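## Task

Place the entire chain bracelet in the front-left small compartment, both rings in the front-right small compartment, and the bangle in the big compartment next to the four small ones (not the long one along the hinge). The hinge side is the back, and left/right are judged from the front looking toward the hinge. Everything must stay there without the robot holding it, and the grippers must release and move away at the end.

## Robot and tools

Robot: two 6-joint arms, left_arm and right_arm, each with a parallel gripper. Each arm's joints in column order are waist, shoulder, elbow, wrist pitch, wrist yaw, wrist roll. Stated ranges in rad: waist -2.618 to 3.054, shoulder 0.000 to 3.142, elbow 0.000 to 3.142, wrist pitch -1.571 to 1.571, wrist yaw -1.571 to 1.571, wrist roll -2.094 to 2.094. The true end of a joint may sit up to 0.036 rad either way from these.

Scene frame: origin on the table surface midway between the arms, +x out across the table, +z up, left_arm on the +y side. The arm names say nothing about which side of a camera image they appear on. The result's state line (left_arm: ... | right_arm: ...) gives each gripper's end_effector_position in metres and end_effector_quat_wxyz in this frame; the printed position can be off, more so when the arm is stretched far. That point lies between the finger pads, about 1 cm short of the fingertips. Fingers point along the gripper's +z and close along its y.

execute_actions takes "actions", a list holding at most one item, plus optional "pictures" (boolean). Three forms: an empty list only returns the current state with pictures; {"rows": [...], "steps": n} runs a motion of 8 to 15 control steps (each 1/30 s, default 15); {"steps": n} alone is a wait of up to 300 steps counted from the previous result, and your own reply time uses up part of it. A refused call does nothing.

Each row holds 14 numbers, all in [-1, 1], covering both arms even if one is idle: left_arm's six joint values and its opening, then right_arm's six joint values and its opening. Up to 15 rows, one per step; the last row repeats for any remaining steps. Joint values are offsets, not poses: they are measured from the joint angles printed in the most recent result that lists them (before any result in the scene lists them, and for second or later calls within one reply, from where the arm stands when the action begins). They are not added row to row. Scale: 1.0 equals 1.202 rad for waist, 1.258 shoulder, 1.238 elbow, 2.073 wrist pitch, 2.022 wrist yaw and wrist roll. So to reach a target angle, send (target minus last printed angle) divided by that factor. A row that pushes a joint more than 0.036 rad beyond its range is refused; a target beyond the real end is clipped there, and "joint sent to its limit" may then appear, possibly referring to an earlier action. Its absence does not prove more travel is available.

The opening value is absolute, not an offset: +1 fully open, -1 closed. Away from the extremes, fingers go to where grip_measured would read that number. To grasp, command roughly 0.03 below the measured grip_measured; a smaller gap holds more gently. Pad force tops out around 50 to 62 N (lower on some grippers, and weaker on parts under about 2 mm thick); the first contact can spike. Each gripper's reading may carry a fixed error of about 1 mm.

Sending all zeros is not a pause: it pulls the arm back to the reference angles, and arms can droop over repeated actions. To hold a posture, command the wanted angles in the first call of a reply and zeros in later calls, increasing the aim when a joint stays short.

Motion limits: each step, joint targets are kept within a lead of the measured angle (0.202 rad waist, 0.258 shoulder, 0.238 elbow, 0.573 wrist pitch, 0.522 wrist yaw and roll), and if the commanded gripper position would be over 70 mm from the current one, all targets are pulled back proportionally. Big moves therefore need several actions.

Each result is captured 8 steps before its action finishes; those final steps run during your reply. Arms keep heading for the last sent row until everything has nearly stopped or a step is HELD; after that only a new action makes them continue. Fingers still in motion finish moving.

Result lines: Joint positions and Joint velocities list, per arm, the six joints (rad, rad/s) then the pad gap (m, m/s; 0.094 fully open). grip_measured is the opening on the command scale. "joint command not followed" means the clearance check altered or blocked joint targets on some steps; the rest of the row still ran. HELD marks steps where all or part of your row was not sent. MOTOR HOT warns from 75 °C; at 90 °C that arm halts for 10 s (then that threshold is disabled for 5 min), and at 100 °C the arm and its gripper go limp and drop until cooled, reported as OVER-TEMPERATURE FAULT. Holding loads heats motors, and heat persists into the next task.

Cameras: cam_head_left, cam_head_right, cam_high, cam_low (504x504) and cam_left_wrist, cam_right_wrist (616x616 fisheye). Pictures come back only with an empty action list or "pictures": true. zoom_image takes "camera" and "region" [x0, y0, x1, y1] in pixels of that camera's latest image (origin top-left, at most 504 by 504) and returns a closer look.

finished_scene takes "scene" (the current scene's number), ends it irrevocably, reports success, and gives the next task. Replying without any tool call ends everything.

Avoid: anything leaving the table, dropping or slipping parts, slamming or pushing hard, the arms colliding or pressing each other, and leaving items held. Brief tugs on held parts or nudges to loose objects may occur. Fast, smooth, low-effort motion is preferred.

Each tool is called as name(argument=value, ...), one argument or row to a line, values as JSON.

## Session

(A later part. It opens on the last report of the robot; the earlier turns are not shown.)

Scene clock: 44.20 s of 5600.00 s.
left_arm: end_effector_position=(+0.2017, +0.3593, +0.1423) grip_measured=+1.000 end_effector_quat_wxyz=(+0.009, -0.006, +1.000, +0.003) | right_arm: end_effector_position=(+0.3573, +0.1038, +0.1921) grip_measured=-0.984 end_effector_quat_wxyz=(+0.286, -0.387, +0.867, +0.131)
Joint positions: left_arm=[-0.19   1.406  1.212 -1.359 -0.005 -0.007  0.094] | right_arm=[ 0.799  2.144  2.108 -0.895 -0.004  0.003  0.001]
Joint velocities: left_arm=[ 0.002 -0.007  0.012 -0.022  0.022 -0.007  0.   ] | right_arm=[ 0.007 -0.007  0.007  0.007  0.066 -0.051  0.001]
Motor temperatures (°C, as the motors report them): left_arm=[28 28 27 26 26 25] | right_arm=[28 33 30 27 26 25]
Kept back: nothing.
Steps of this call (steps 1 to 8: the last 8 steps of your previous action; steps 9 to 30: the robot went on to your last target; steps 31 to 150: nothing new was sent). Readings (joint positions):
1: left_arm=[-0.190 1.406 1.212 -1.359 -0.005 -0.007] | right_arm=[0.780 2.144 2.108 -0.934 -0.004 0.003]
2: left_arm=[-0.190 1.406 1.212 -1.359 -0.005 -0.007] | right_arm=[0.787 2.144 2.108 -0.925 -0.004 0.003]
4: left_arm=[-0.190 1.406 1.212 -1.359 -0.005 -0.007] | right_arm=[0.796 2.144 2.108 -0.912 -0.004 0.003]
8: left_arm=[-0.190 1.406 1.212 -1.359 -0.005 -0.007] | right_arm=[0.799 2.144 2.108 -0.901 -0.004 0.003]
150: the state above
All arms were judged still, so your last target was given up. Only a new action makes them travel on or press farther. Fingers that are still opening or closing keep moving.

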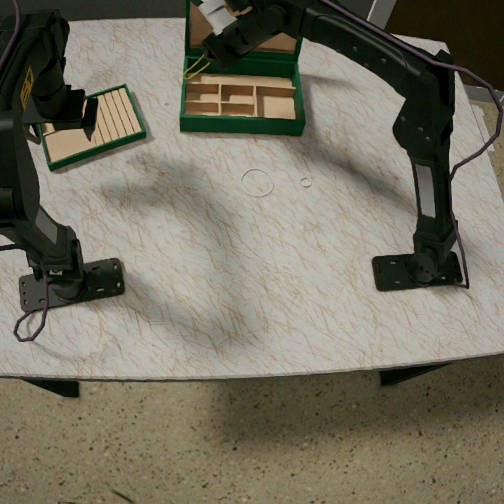

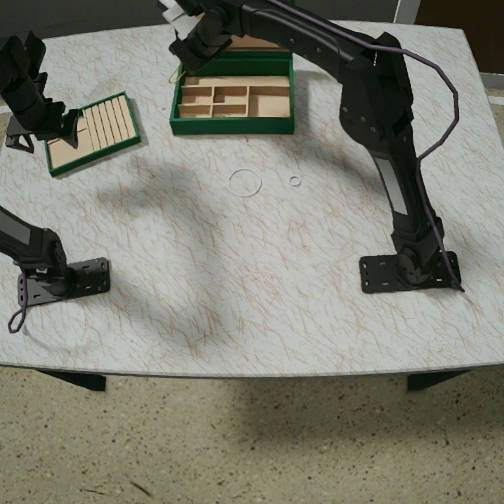

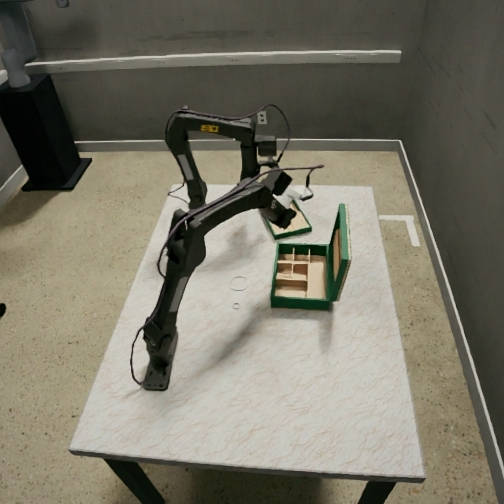

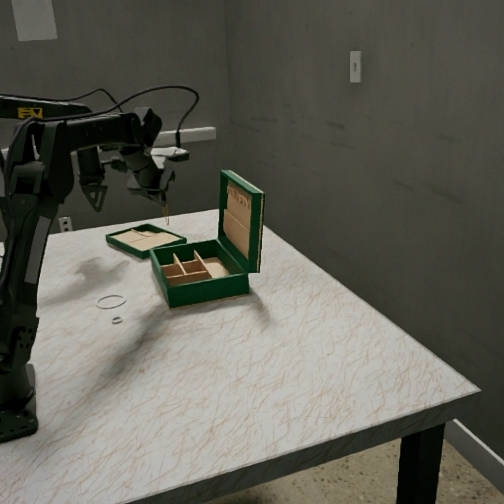

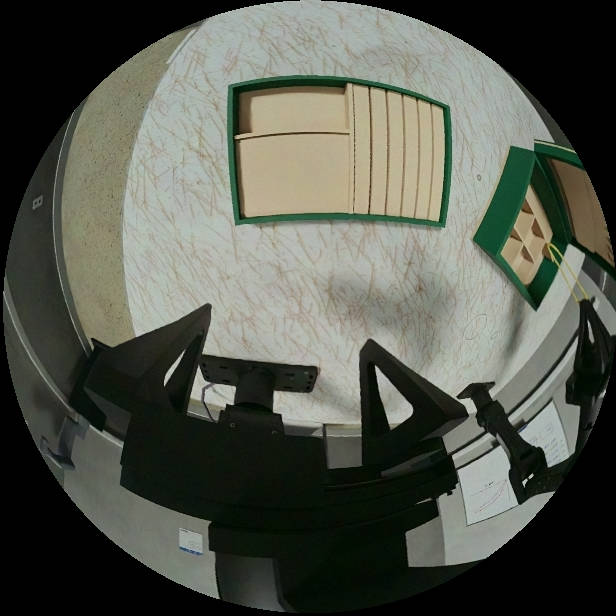

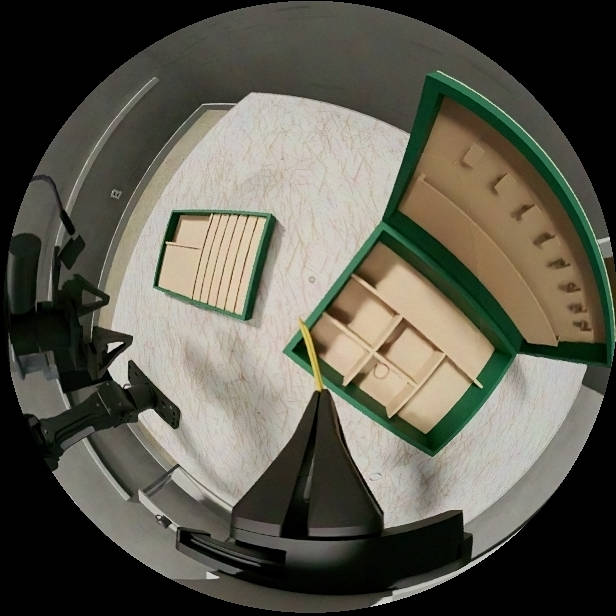

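execute_actions(
  actions=[
    {"steps":300},
  ],
)

execute_actions(
  actions=[
    {"steps":300},
  ],
  pictures=true,
)

execute_actions(
  actions=[
    {"steps":8},
  ],
  pictures=true,
)

Scene clock: 54.20 s of 5600.00 s.
left_arm: end_effector_position=(+0.2017, +0.3593, +0.1423) grip_measured=+1.000 end_effector_quat_wxyz=(+0.009, -0.006, +1.000, +0.003) | right_arm: end_effector_position=(+0.3573, +0.1038, +0.1921) grip_measured=-0.984 end_effector_quat_wxyz=(+0.286, -0.387, +0.867, +0.131)
Joint positions: left_arm=[-0.19   1.406  1.212 -1.359 -0.005 -0.007  0.094] | right_arm=[ 0.799  2.144  2.108 -0.895 -0.004  0.003  0.001]
Joint velocities: left_arm=[ 0.027  0.012  0.017  0.022 -0.066  0.022  0.   ] | right_arm=[ 0.002 -0.012  0.002  0.022  0.007 -0.022  0.   ]
Motor temperatures (°C, as the motors report them): left_arm=[28 27 27 26 26 25] | right_arm=[28 35 30 28 26 25]
Kept back: nothing.
Steps of this call (steps 1 to 300: nothing new was sent). Readings (joint positions):
1: left_arm=[-0.190 1.406 1.212 -1.359 -0.005 -0.007] | right_arm=[0.799 2.144 2.108 -0.895 -0.004 0.003]
2: left_arm=[-0.190 1.406 1.212 -1.359 -0.005 -0.007] | right_arm=[0.799 2.144 2.108 -0.895 -0.004 0.003]
4: left_arm=[-0.190 1.406 1.212 -1.359 -0.005 -0.007] | right_arm=[0.799 2.144 2.108 -0.895 -0.004 0.003]
8: left_arm=[-0.190 1.406 1.212 -1.359 -0.005 -0.007] | right_arm=[0.799 2.144 2.108 -0.895 -0.004 0.003]
300: the state above

Scene clock: 64.20 s of 5600.00 s.
left_arm: end_effector_position=(+0.2017, +0.3593, +0.1423) grip_measured=+1.000 end_effector_quat_wxyz=(+0.009, -0.006, +1.000, +0.003) | right_arm: end_effector_position=(+0.3573, +0.1038, +0.1921) grip_measured=-0.984 end_effector_quat_wxyz=(+0.286, -0.387, +0.867, +0.131)
Joint positions: left_arm=[-0.19   1.406  1.212 -1.359 -0.005 -0.007  0.094] | right_arm=[ 0.799  2.144  2.108 -0.895 -0.004  0.003  0.001]
Joint velocities: left_arm=[-0.017 -0.002  0.017  0.037  0.081  0.022  0.   ] | right_arm=[-0.012 -0.012 -0.007  0.022  0.066 -0.007  0.   ]
Motor temperatures (°C, as the motors report them): left_arm=[28 27 27 25 26 25] | right_arm=[28 36 30 29 26 25]
Kept back: nothing.
Steps of this call (steps 1 to 300: nothing new was sent). Readings (joint positions):
1: left_arm=[-0.190 1.406 1.212 -1.359 -0.005 -0.007] | right_arm=[0.799 2.144 2.108 -0.895 -0.004 0.003]
2: left_arm=[-0.190 1.406 1.212 -1.359 -0.005 -0.007] | right_arm=[0.799 2.144 2.108 -0.895 -0.004 0.003]
4: left_arm=[-0.190 1.406 1.212 -1.359 -0.005 -0.007] | right_arm=[0.799 2.144 2.108 -0.895 -0.004 0.003]
8: left_arm=[-0.190 1.406 1.212 -1.359 -0.005 -0.007] | right_arm=[0.799 2.144 2.108 -0.895 -0.004 0.003]
300: the state above

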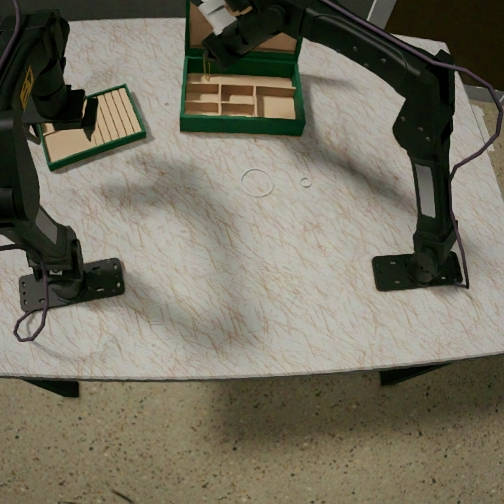

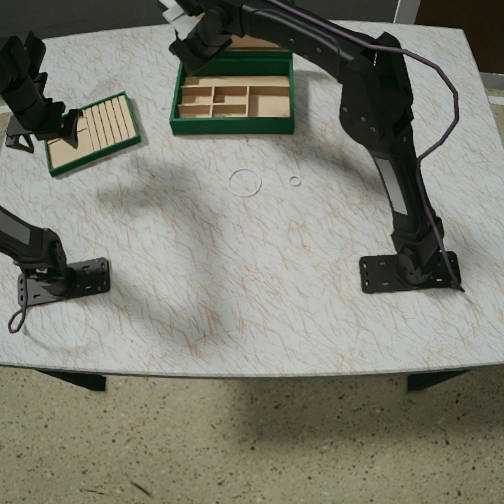

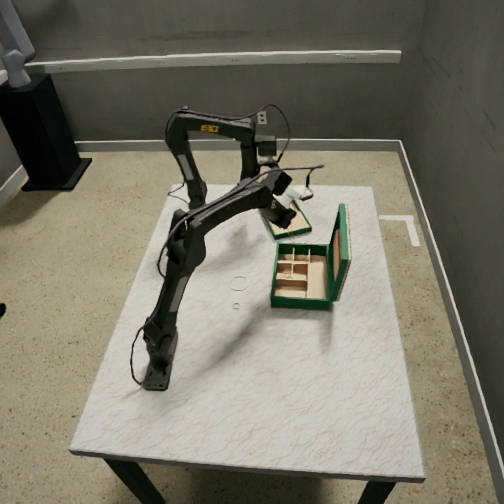

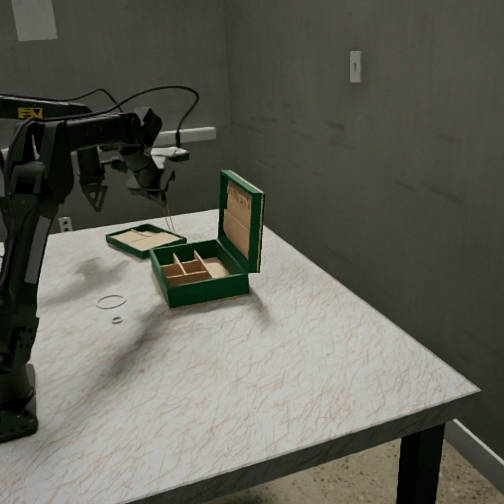

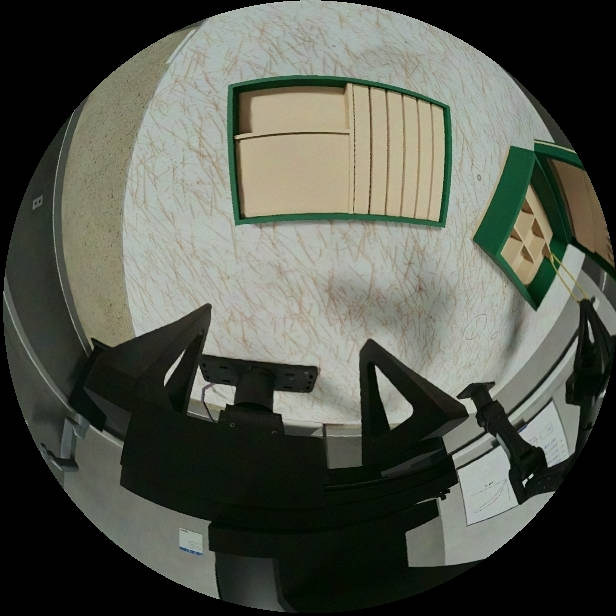

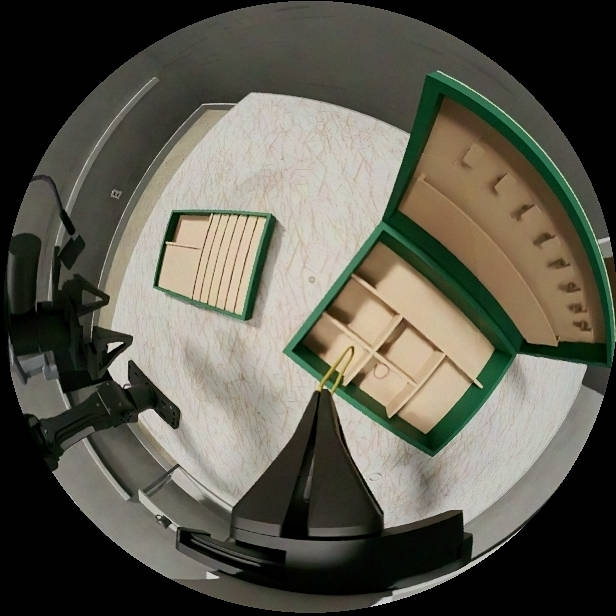

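Scene clock: 64.47 s of 5600.00 s.
left_arm: end_effector_position=(+0.2017, +0.3593, +0.1423) grip_measured=+1.000 end_effector_quat_wxyz=(+0.009, -0.006, +1.000, +0.003) | right_arm: end_effector_position=(+0.3573, +0.1038, +0.1921) grip_measured=-0.984 end_effector_quat_wxyz=(+0.286, -0.387, +0.867, +0.131)
Joint positions: left_arm=[-0.19   1.406  1.212 -1.359 -0.005 -0.007  0.094] | right_arm=[ 0.799  2.144  2.108 -0.895 -0.004  0.003  0.001]
Joint velocities: left_arm=[-0.007  0.002 -0.012  0.007 -0.007  0.037  0.   ] | right_arm=[-0.007  0.012 -0.002  0.022 -0.081 -0.007 -0.001]
Motor temperatures (°C, as the motors report them): left_arm=[28 27 27 25 26 25] | right_arm=[28 36 31 29 26 25]
Kept back: nothing.
Steps of this call (steps 1 to 8: nothing new was sent). Readings (joint positions):
1: left_arm=[-0.190 1.406 1.212 -1.359 -0.005 -0.007] | right_arm=[0.799 2.144 2.108 -0.895 -0.004 0.003]
2: left_arm=[-0.190 1.406 1.212 -1.359 -0.005 -0.007] | right_arm=[0.799 2.144 2.108 -0.895 -0.004 0.003]
4: left_arm=[-0.190 1.406 1.212 -1.359 -0.005 -0.007] | right_arm=[0.799 2.144 2.108 -0.895 -0.004 0.003]
8: the state above

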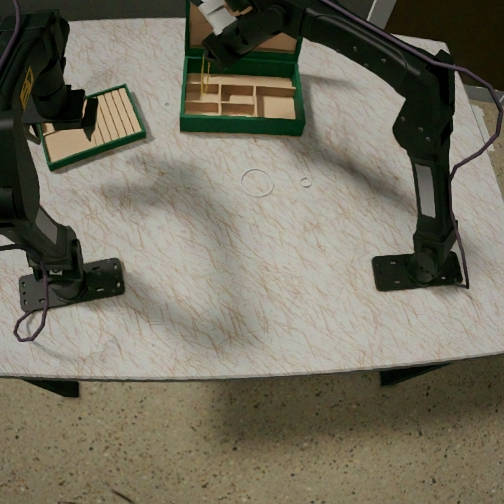

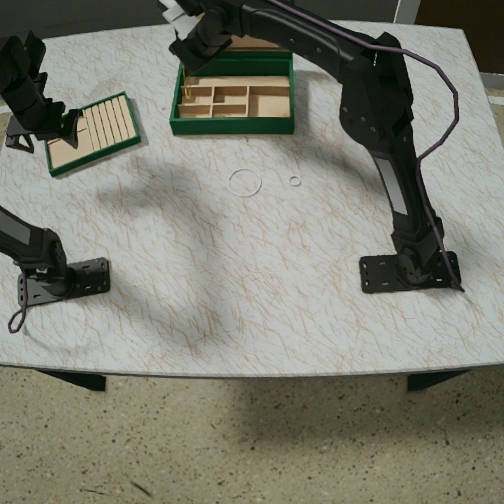

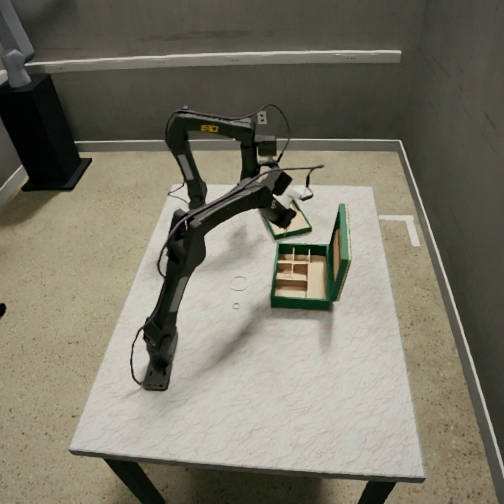

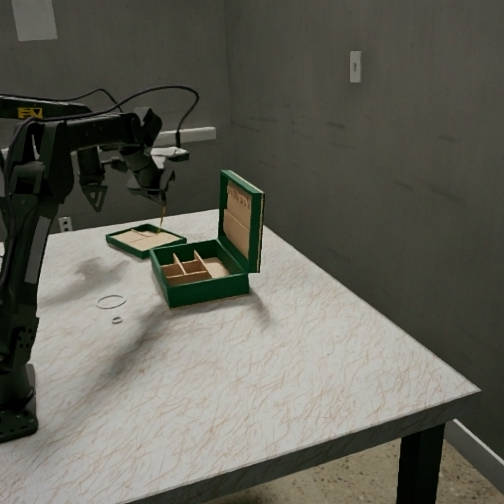

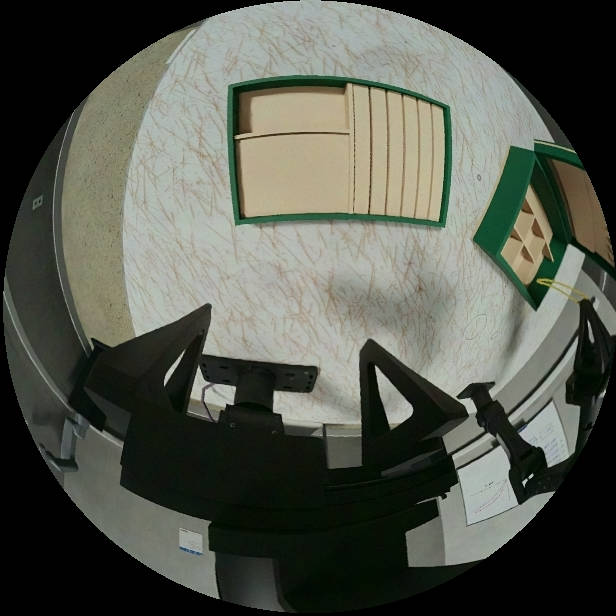

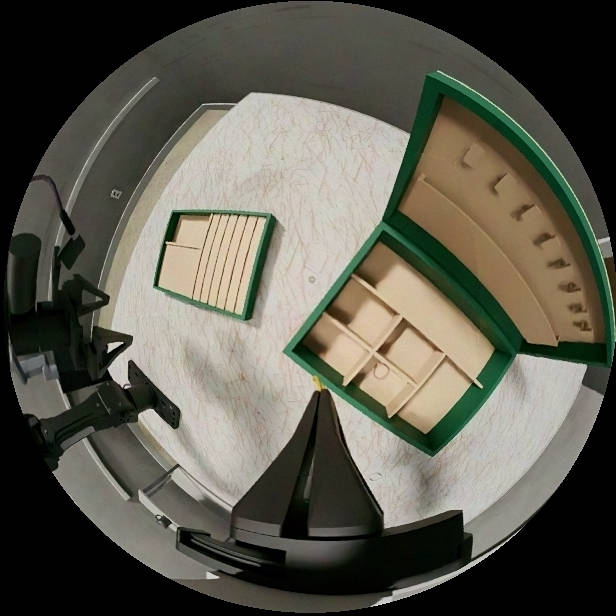

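execute_actions(
  actions=[
    {"rows":[[0,0,0,0,0,0,1,0,0.01,0.01,0,0,0,-1],[0,0,0,0,0,0,1,0,0.015,0.01,0,0,0,-1],[0,0,0,0,0,0,1,0,0.02,0.01,0,0,0,-1],[0,0,0,0,0,0,1,0,0.025,0.01,0,0,0,-1],[0,0,0,0,0,0,1,0,0.03,0.01,0,0,0,-1],[0,0,0,0,0,0,1,0,0.035,0.01,0,0,0,-1],[0,0,0,0,0,0,1,0,0.04,0.01,0,0,0,-1],[0,0,0,0,0,0,1,0,0.045,0.01,0,0,0,-1],[0,0,0,0,0,0,1,0,0.05,0.01,0,0,0,-1]],"steps":15},
  ],
)

execute_actions(
  actions=[
    {"steps":60},
  ],
  pictures=true,
)

execute_actions(
  actions=[
    {"steps":8},
  ],
  pictures=true,
)

Scene clock: 66.30 s of 5600.00 s.
left_arm: end_effector_position=(+0.2017, +0.3593, +0.1423) grip_measured=+1.000 end_effector_quat_wxyz=(+0.009, -0.006, +1.000, +0.003) | right_arm: end_effector_position=(+0.3584, +0.1050, +0.1789) grip_measured=-0.984 end_effector_quat_wxyz=(+0.275, -0.389, +0.870, +0.126)
Joint positions: left_arm=[-0.19   1.406  1.212 -1.359 -0.005 -0.007  0.094] | right_arm=[ 0.799  2.169  2.108 -0.895 -0.004  0.003  0.001]
Joint velocities: left_arm=[-0.022  0.002  0.002 -0.051  0.022  0.007  0.   ] | right_arm=[ 0.007  0.208  0.002  0.022  0.007 -0.081 -0.001]
Motor temperatures (°C, as the motors report them): left_arm=[28 27 27 25 26 25] | right_arm=[28 36 31 29 26 25]
Steps of this call (steps 1 to 48: nothing new was sent; steps 49 to 55: the first 7 steps of this action). Readings (joint positions):
49: left_arm=[-0.190 1.406 1.212 -1.359 -0.005 -0.007] | right_arm=[0.799 2.144 2.108 -0.895 -0.004 0.003]
50: left_arm=[-0.190 1.406 1.212 -1.359 -0.005 -0.007] | right_arm=[0.799 2.145 2.108 -0.895 -0.004 0.003]
52: left_arm=[-0.190 1.406 1.212 -1.359 -0.005 -0.007] | right_arm=[0.799 2.150 2.108 -0.895 -0.004 0.003]
55: the state above

Scene clock: 68.30 s of 5600.00 s.
left_arm: end_effector_position=(+0.2017, +0.3593, +0.1423) grip_measured=+1.000 end_effector_quat_wxyz=(+0.009, -0.006, +1.000, +0.003) | right_arm: end_effector_position=(+0.3598, +0.1066, +0.1541) grip_measured=-0.984 end_effector_quat_wxyz=(+0.255, -0.391, +0.876, +0.117)
Joint positions: left_arm=[-0.19   1.406  1.212 -1.359 -0.005 -0.007  0.094] | right_arm=[ 0.799  2.214  2.108 -0.895 -0.004  0.003  0.001]
Joint velocities: left_arm=[ 0.002 -0.002  0.012 -0.051 -0.081 -0.007  0.   ] | right_arm=[-0.002 -0.007 -0.002 -0.095 -0.037 -0.007  0.   ]
Motor temperatures (°C, as the motors report them): left_arm=[28 27 27 25 26 25] | right_arm=[28 36 31 29 26 25]
Kept back: nothing.
Steps of this call (steps 1 to 8: the last 8 steps of your previous action; steps 9 to 30: the robot went on to your last target; steps 31 to 60: nothing new was sent). Readings (joint positions):
1: left_arm=[-0.190 1.406 1.212 -1.359 -0.005 -0.007] | right_arm=[0.799 2.177 2.108 -0.895 -0.004 0.003]
2: left_arm=[-0.190 1.406 1.212 -1.359 -0.005 -0.007] | right_arm=[0.799 2.185 2.108 -0.895 -0.004 0.003]
4: left_arm=[-0.190 1.406 1.212 -1.359 -0.005 -0.007] | right_arm=[0.799 2.201 2.108 -0.895 -0.004 0.003]
8: left_arm=[-0.190 1.406 1.212 -1.359 -0.005 -0.007] | right_arm=[0.799 2.214 2.108 -0.895 -0.004 0.003]
60: the state above
All arms were judged still, so your last target was given up. Only a new action makes them travel on or press farther. Fingers that are still opening or closing keep moving.

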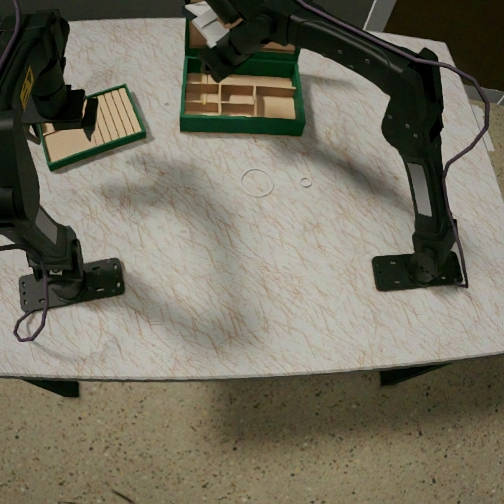

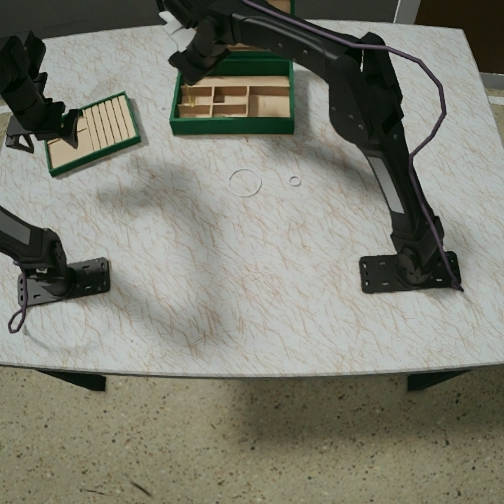

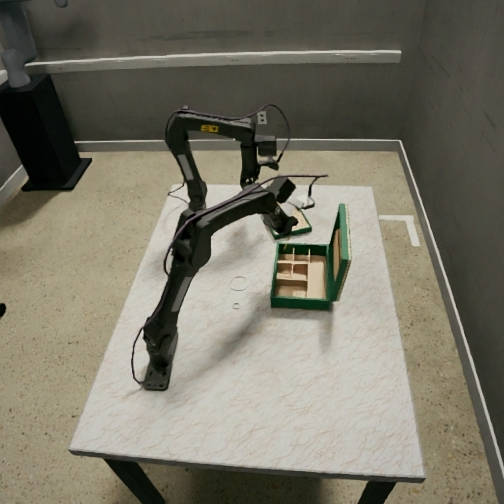

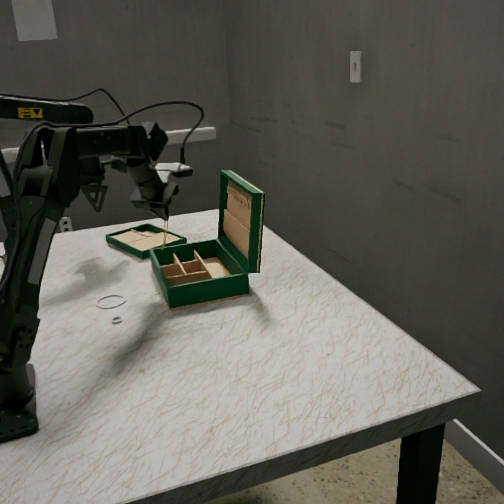

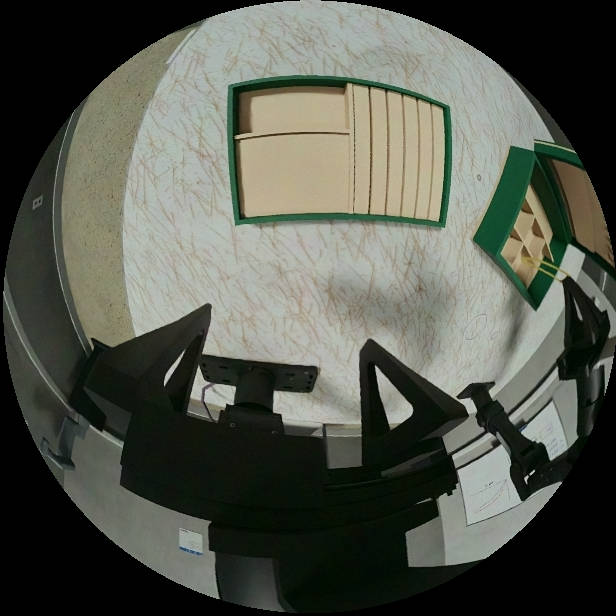

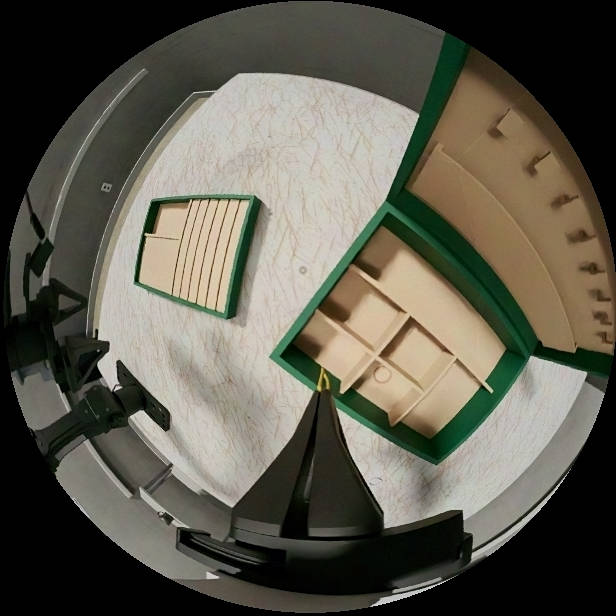

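Scene clock: 68.57 s of 5600.00 s.
left_arm: end_effector_position=(+0.2017, +0.3593, +0.1423) grip_measured=+1.000 end_effector_quat_wxyz=(+0.009, -0.006, +1.000, +0.003) | right_arm: end_effector_position=(+0.3598, +0.1066, +0.1541) grip_measured=-0.984 end_effector_quat_wxyz=(+0.255, -0.391, +0.876, +0.117)
Joint positions: left_arm=[-0.19   1.406  1.212 -1.359 -0.005 -0.007  0.094] | right_arm=[ 0.799  2.214  2.108 -0.895 -0.004  0.003  0.001]
Joint velocities: left_arm=[ 0.007 -0.012 -0.027  0.051 -0.095  0.022  0.   ] | right_arm=[-0.007  0.002  0.002 -0.081 -0.007  0.007  0.001]
Motor temperatures (°C, as the motors report them): left_arm=[28 27 27 25 26 25] | right_arm=[28 36 31 29 26 25]
Kept back: nothing.
Steps of this call (steps 1 to 8: nothing new was sent). Readings (joint positions):
1: left_arm=[-0.190 1.406 1.212 -1.359 -0.005 -0.007] | right_arm=[0.799 2.214 2.108 -0.895 -0.004 0.003]
2: left_arm=[-0.190 1.406 1.212 -1.359 -0.005 -0.007] | right_arm=[0.799 2.214 2.108 -0.895 -0.004 0.003]
4: left_arm=[-0.190 1.406 1.212 -1.359 -0.005 -0.007] | right_arm=[0.799 2.214 2.108 -0.895 -0.004 0.003]
8: the state above

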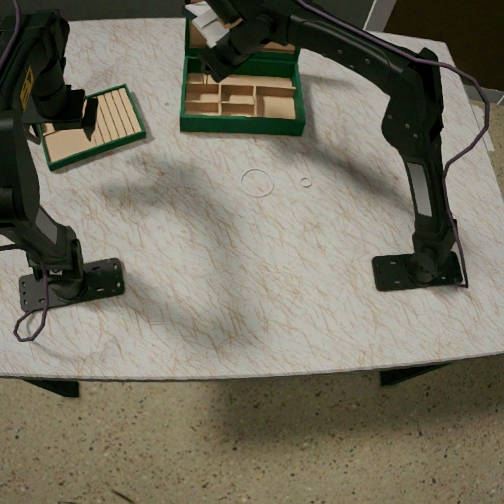

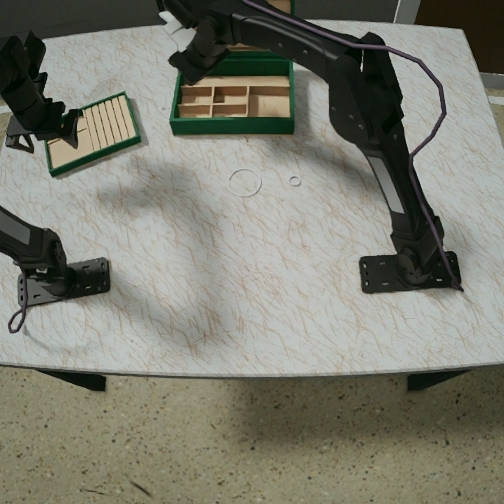

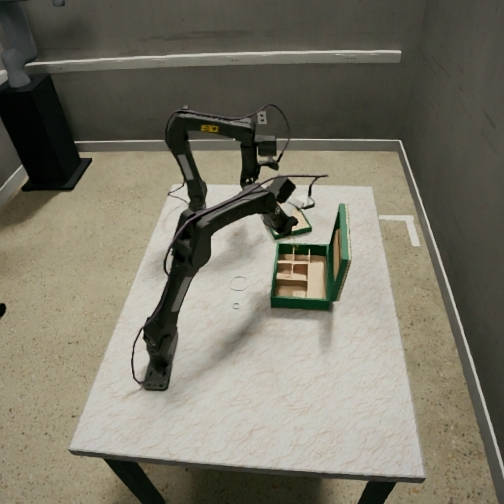

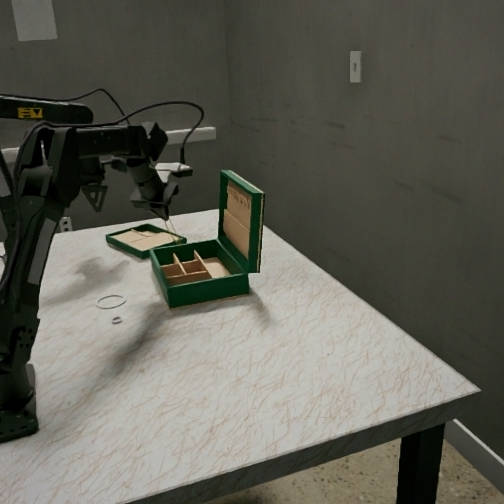

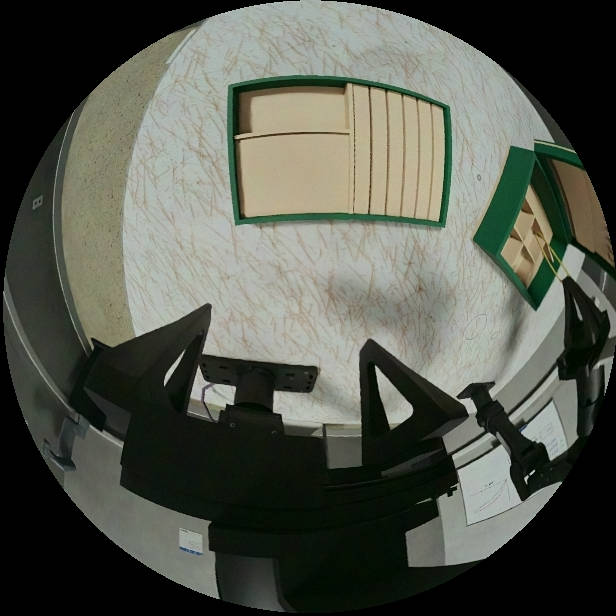

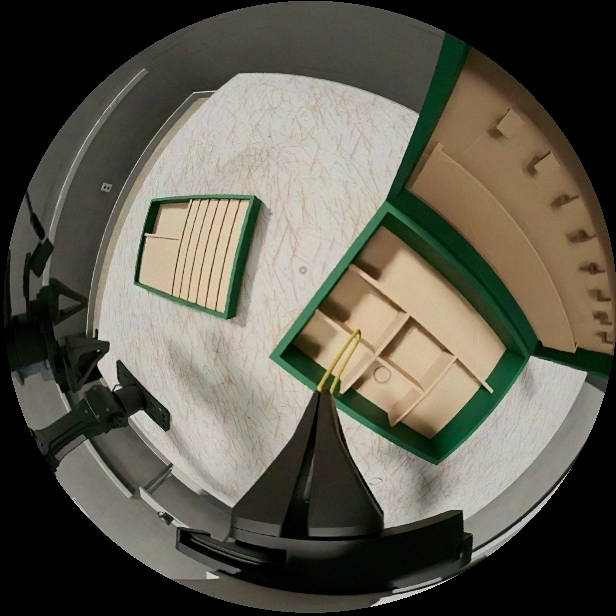

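execute_actions(
  actions=[
    {"rows":[[0,0,0,0,0,0,1,0,0.01,0.01,0,0,0,-1],[0,0,0,0,0,0,1,0,0.015,0.01,0,0,0,-1],[0,0,0,0,0,0,1,0,0.02,0.01,0,0,0,-1],[0,0,0,0,0,0,1,0.01,0.022,0.01,0,0,0,-1],[0,0,0,0,0,0,1,0.015,0.022,0.01,0,0,0,-1],[0,0,0,0,0,0,1,0.02,0.022,0.01,0,0,0,-1],[0,0,0,0,0,0,1,0.025,0.022,0.01,0,0,0,-1],[0,0,0,0,0,0,1,0.03,0.022,0.01,0,0,0,-1]],"steps":15},
  ],
)

execute_actions(
  actions=[
    {"steps":90},
  ],
  pictures=true,
)

execute_actions(
  actions=[
    {"steps":8},
  ],
  pictures=true,
)

Scene clock: 69.30 s of 5600.00 s.
left_arm: end_effector_position=(+0.2017, +0.3593, +0.1423) grip_measured=+1.000 end_effector_quat_wxyz=(+0.009, -0.006, +1.000, +0.003) | right_arm: end_effector_position=(+0.3581, +0.1088, +0.1442) grip_measured=-0.984 end_effector_quat_wxyz=(+0.247, -0.395, +0.878, +0.114)
Joint positions: left_arm=[-0.19   1.406  1.212 -1.359 -0.005 -0.007  0.094] | right_arm=[ 0.804  2.233  2.108 -0.895 -0.004  0.003  0.001]
Joint velocities: left_arm=[ 0.007 -0.007  0.012 -0.066 -0.037  0.007  0.   ] | right_arm=[ 0.085  0.125  0.017  0.066 -0.007 -0.051 -0.   ]
Motor temperatures (°C, as the motors report them): left_arm=[28 27 27 25 26 25] | right_arm=[28 36 31 29 26 25]
Steps of this call (steps 1 to 15: nothing new was sent; steps 16 to 22: the first 7 steps of this action). Readings (joint positions):
16: left_arm=[-0.190 1.406 1.212 -1.359 -0.005 -0.007] | right_arm=[0.799 2.214 2.108 -0.895 -0.004 0.003]
17: left_arm=[-0.190 1.406 1.212 -1.359 -0.005 -0.007] | right_arm=[0.799 2.216 2.108 -0.895 -0.004 0.003]
19: left_arm=[-0.190 1.406 1.212 -1.359 -0.005 -0.007] | right_arm=[0.799 2.220 2.108 -0.895 -0.004 0.003]
22: the state above

Scene clock: 72.30 s of 5600.00 s.
left_arm: end_effector_position=(+0.2017, +0.3593, +0.1423) grip_measured=+1.000 end_effector_quat_wxyz=(+0.009, -0.006, +1.000, +0.003) | right_arm: end_effector_position=(+0.3455, +0.1199, +0.1388) grip_measured=-0.984 end_effector_quat_wxyz=(+0.241, -0.408, +0.873, +0.116)
Joint positions: left_arm=[-0.19   1.406  1.212 -1.359 -0.005 -0.007  0.094] | right_arm=[ 0.834  2.243  2.108 -0.895 -0.004  0.003  0.001]
Joint velocities: left_arm=[-0.012  0.007 -0.002  0.007  0.007 -0.022  0.   ] | right_arm=[ 0.012  0.002 -0.007 -0.022 -0.022 -0.007  0.   ]
Motor temperatures (°C, as the motors report them): left_arm=[28 27 27 25 26 25] | right_arm=[28 37 31 29 26 25]
Kept back: nothing.
Steps of this call (steps 1 to 8: the last 8 steps of your previous action; steps 9 to 30: the robot went on to your last target; steps 31 to 90: nothing new was sent). Readings (joint positions):
1: left_arm=[-0.190 1.406 1.212 -1.359 -0.005 -0.007] | right_arm=[0.808 2.237 2.108 -0.895 -0.004 0.003]
2: left_arm=[-0.190 1.406 1.212 -1.359 -0.005 -0.007] | right_arm=[0.813 2.239 2.108 -0.895 -0.004 0.003]
4: left_arm=[-0.190 1.406 1.212 -1.359 -0.005 -0.007] | right_arm=[0.824 2.243 2.108 -0.895 -0.004 0.003]
8: left_arm=[-0.190 1.406 1.212 -1.359 -0.005 -0.007] | right_arm=[0.834 2.243 2.108 -0.895 -0.004 0.003]
90: the state above
All arms were judged still, so your last target was given up. Only a new action makes them travel on or press farther. Fingers that are still opening or closing keep moving.

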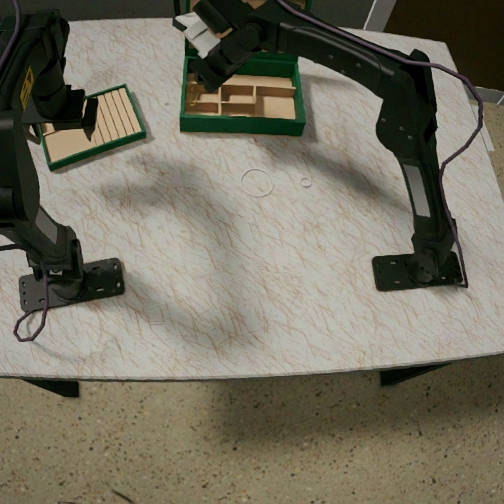

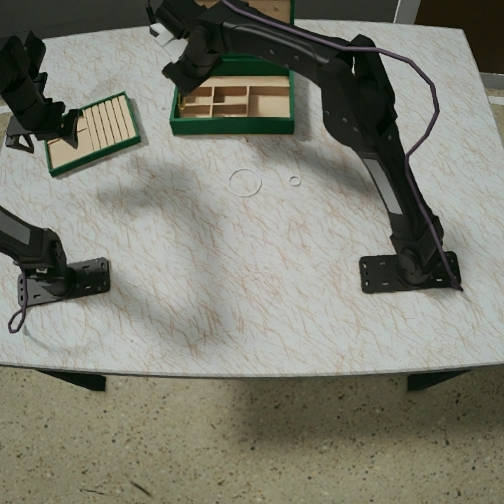

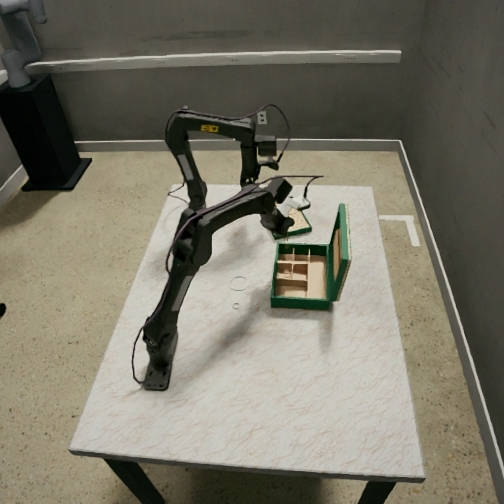

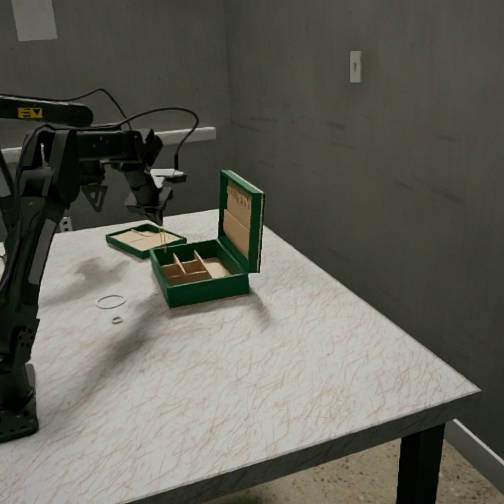

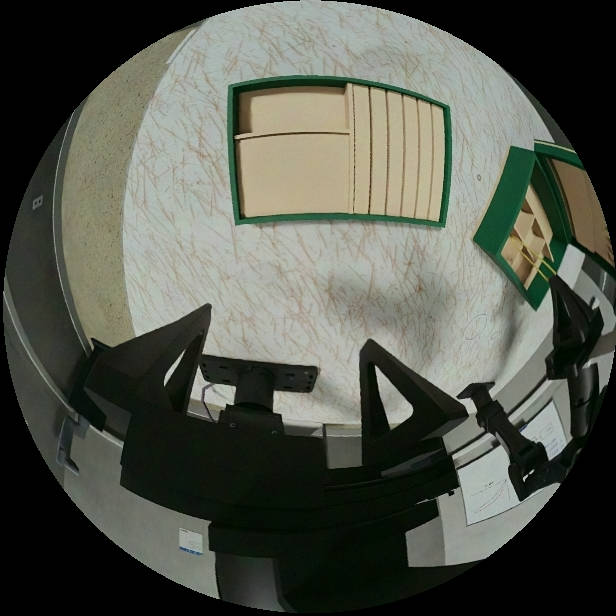

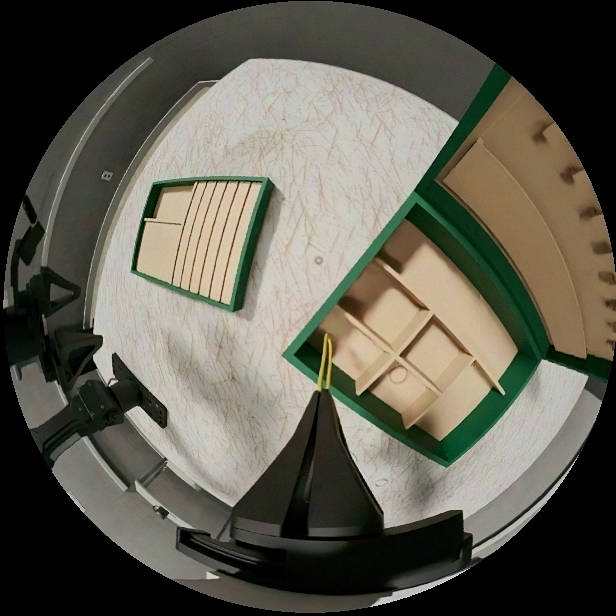

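Scene clock: 72.57 s of 5600.00 s.
left_arm: end_effector_position=(+0.2017, +0.3593, +0.1423) grip_measured=+1.000 end_effector_quat_wxyz=(+0.009, -0.006, +1.000, +0.003) | right_arm: end_effector_position=(+0.3455, +0.1199, +0.1388) grip_measured=-0.984 end_effector_quat_wxyz=(+0.241, -0.408, +0.873, +0.116)
Joint positions: left_arm=[-0.19   1.406  1.212 -1.359 -0.005 -0.007  0.094] | right_arm=[ 0.834  2.243  2.108 -0.895 -0.004  0.003  0.001]
Joint velocities: left_arm=[-0.017  0.012  0.002 -0.066  0.066 -0.007  0.   ] | right_arm=[ 0.017  0.017  0.002  0.051  0.007  0.022 -0.   ]
Motor temperatures (°C, as the motors report them): left_arm=[28 27 27 25 26 25] | right_arm=[28 37 31 29 26 25]
Kept back: nothing.
Steps of this call (steps 1 to 8: nothing new was sent). Readings (joint positions):
1: left_arm=[-0.190 1.406 1.212 -1.359 -0.005 -0.007] | right_arm=[0.834 2.243 2.108 -0.895 -0.004 0.003]
2: left_arm=[-0.190 1.406 1.212 -1.359 -0.005 -0.007] | right_arm=[0.834 2.243 2.108 -0.895 -0.004 0.003]
4: left_arm=[-0.190 1.406 1.212 -1.359 -0.005 -0.007] | right_arm=[0.834 2.243 2.108 -0.895 -0.004 0.003]
8: the state above

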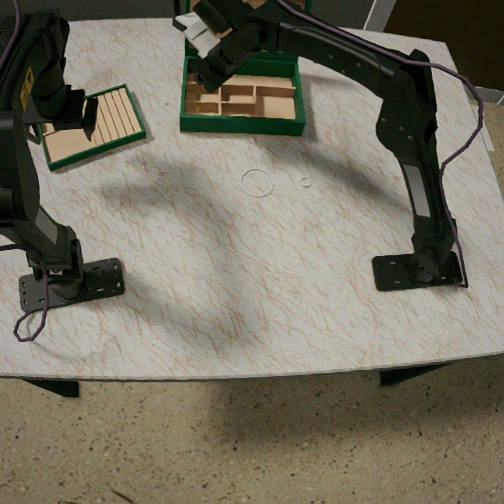

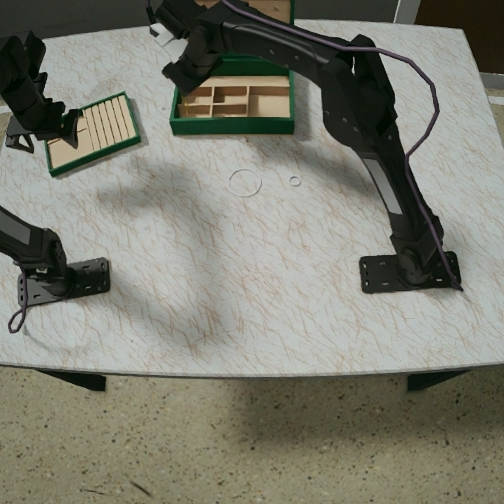

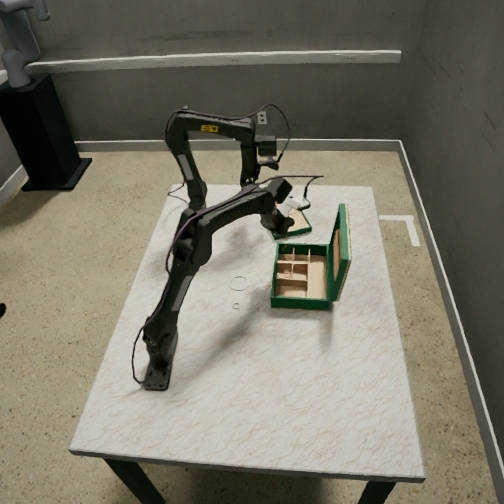

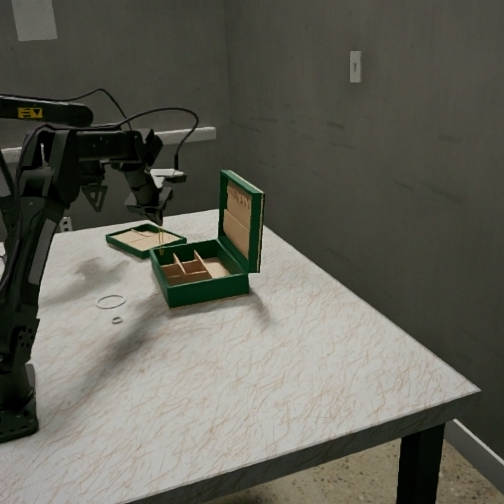

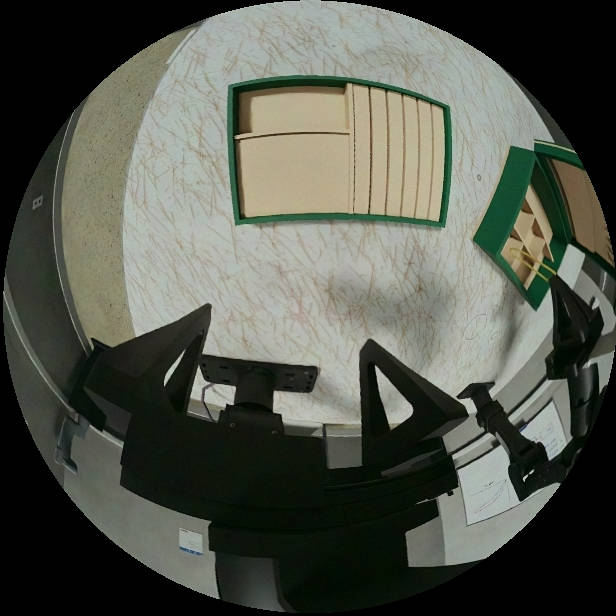

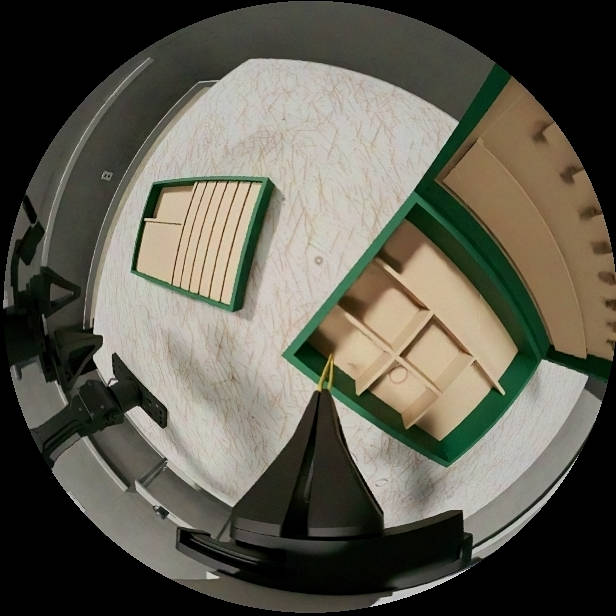

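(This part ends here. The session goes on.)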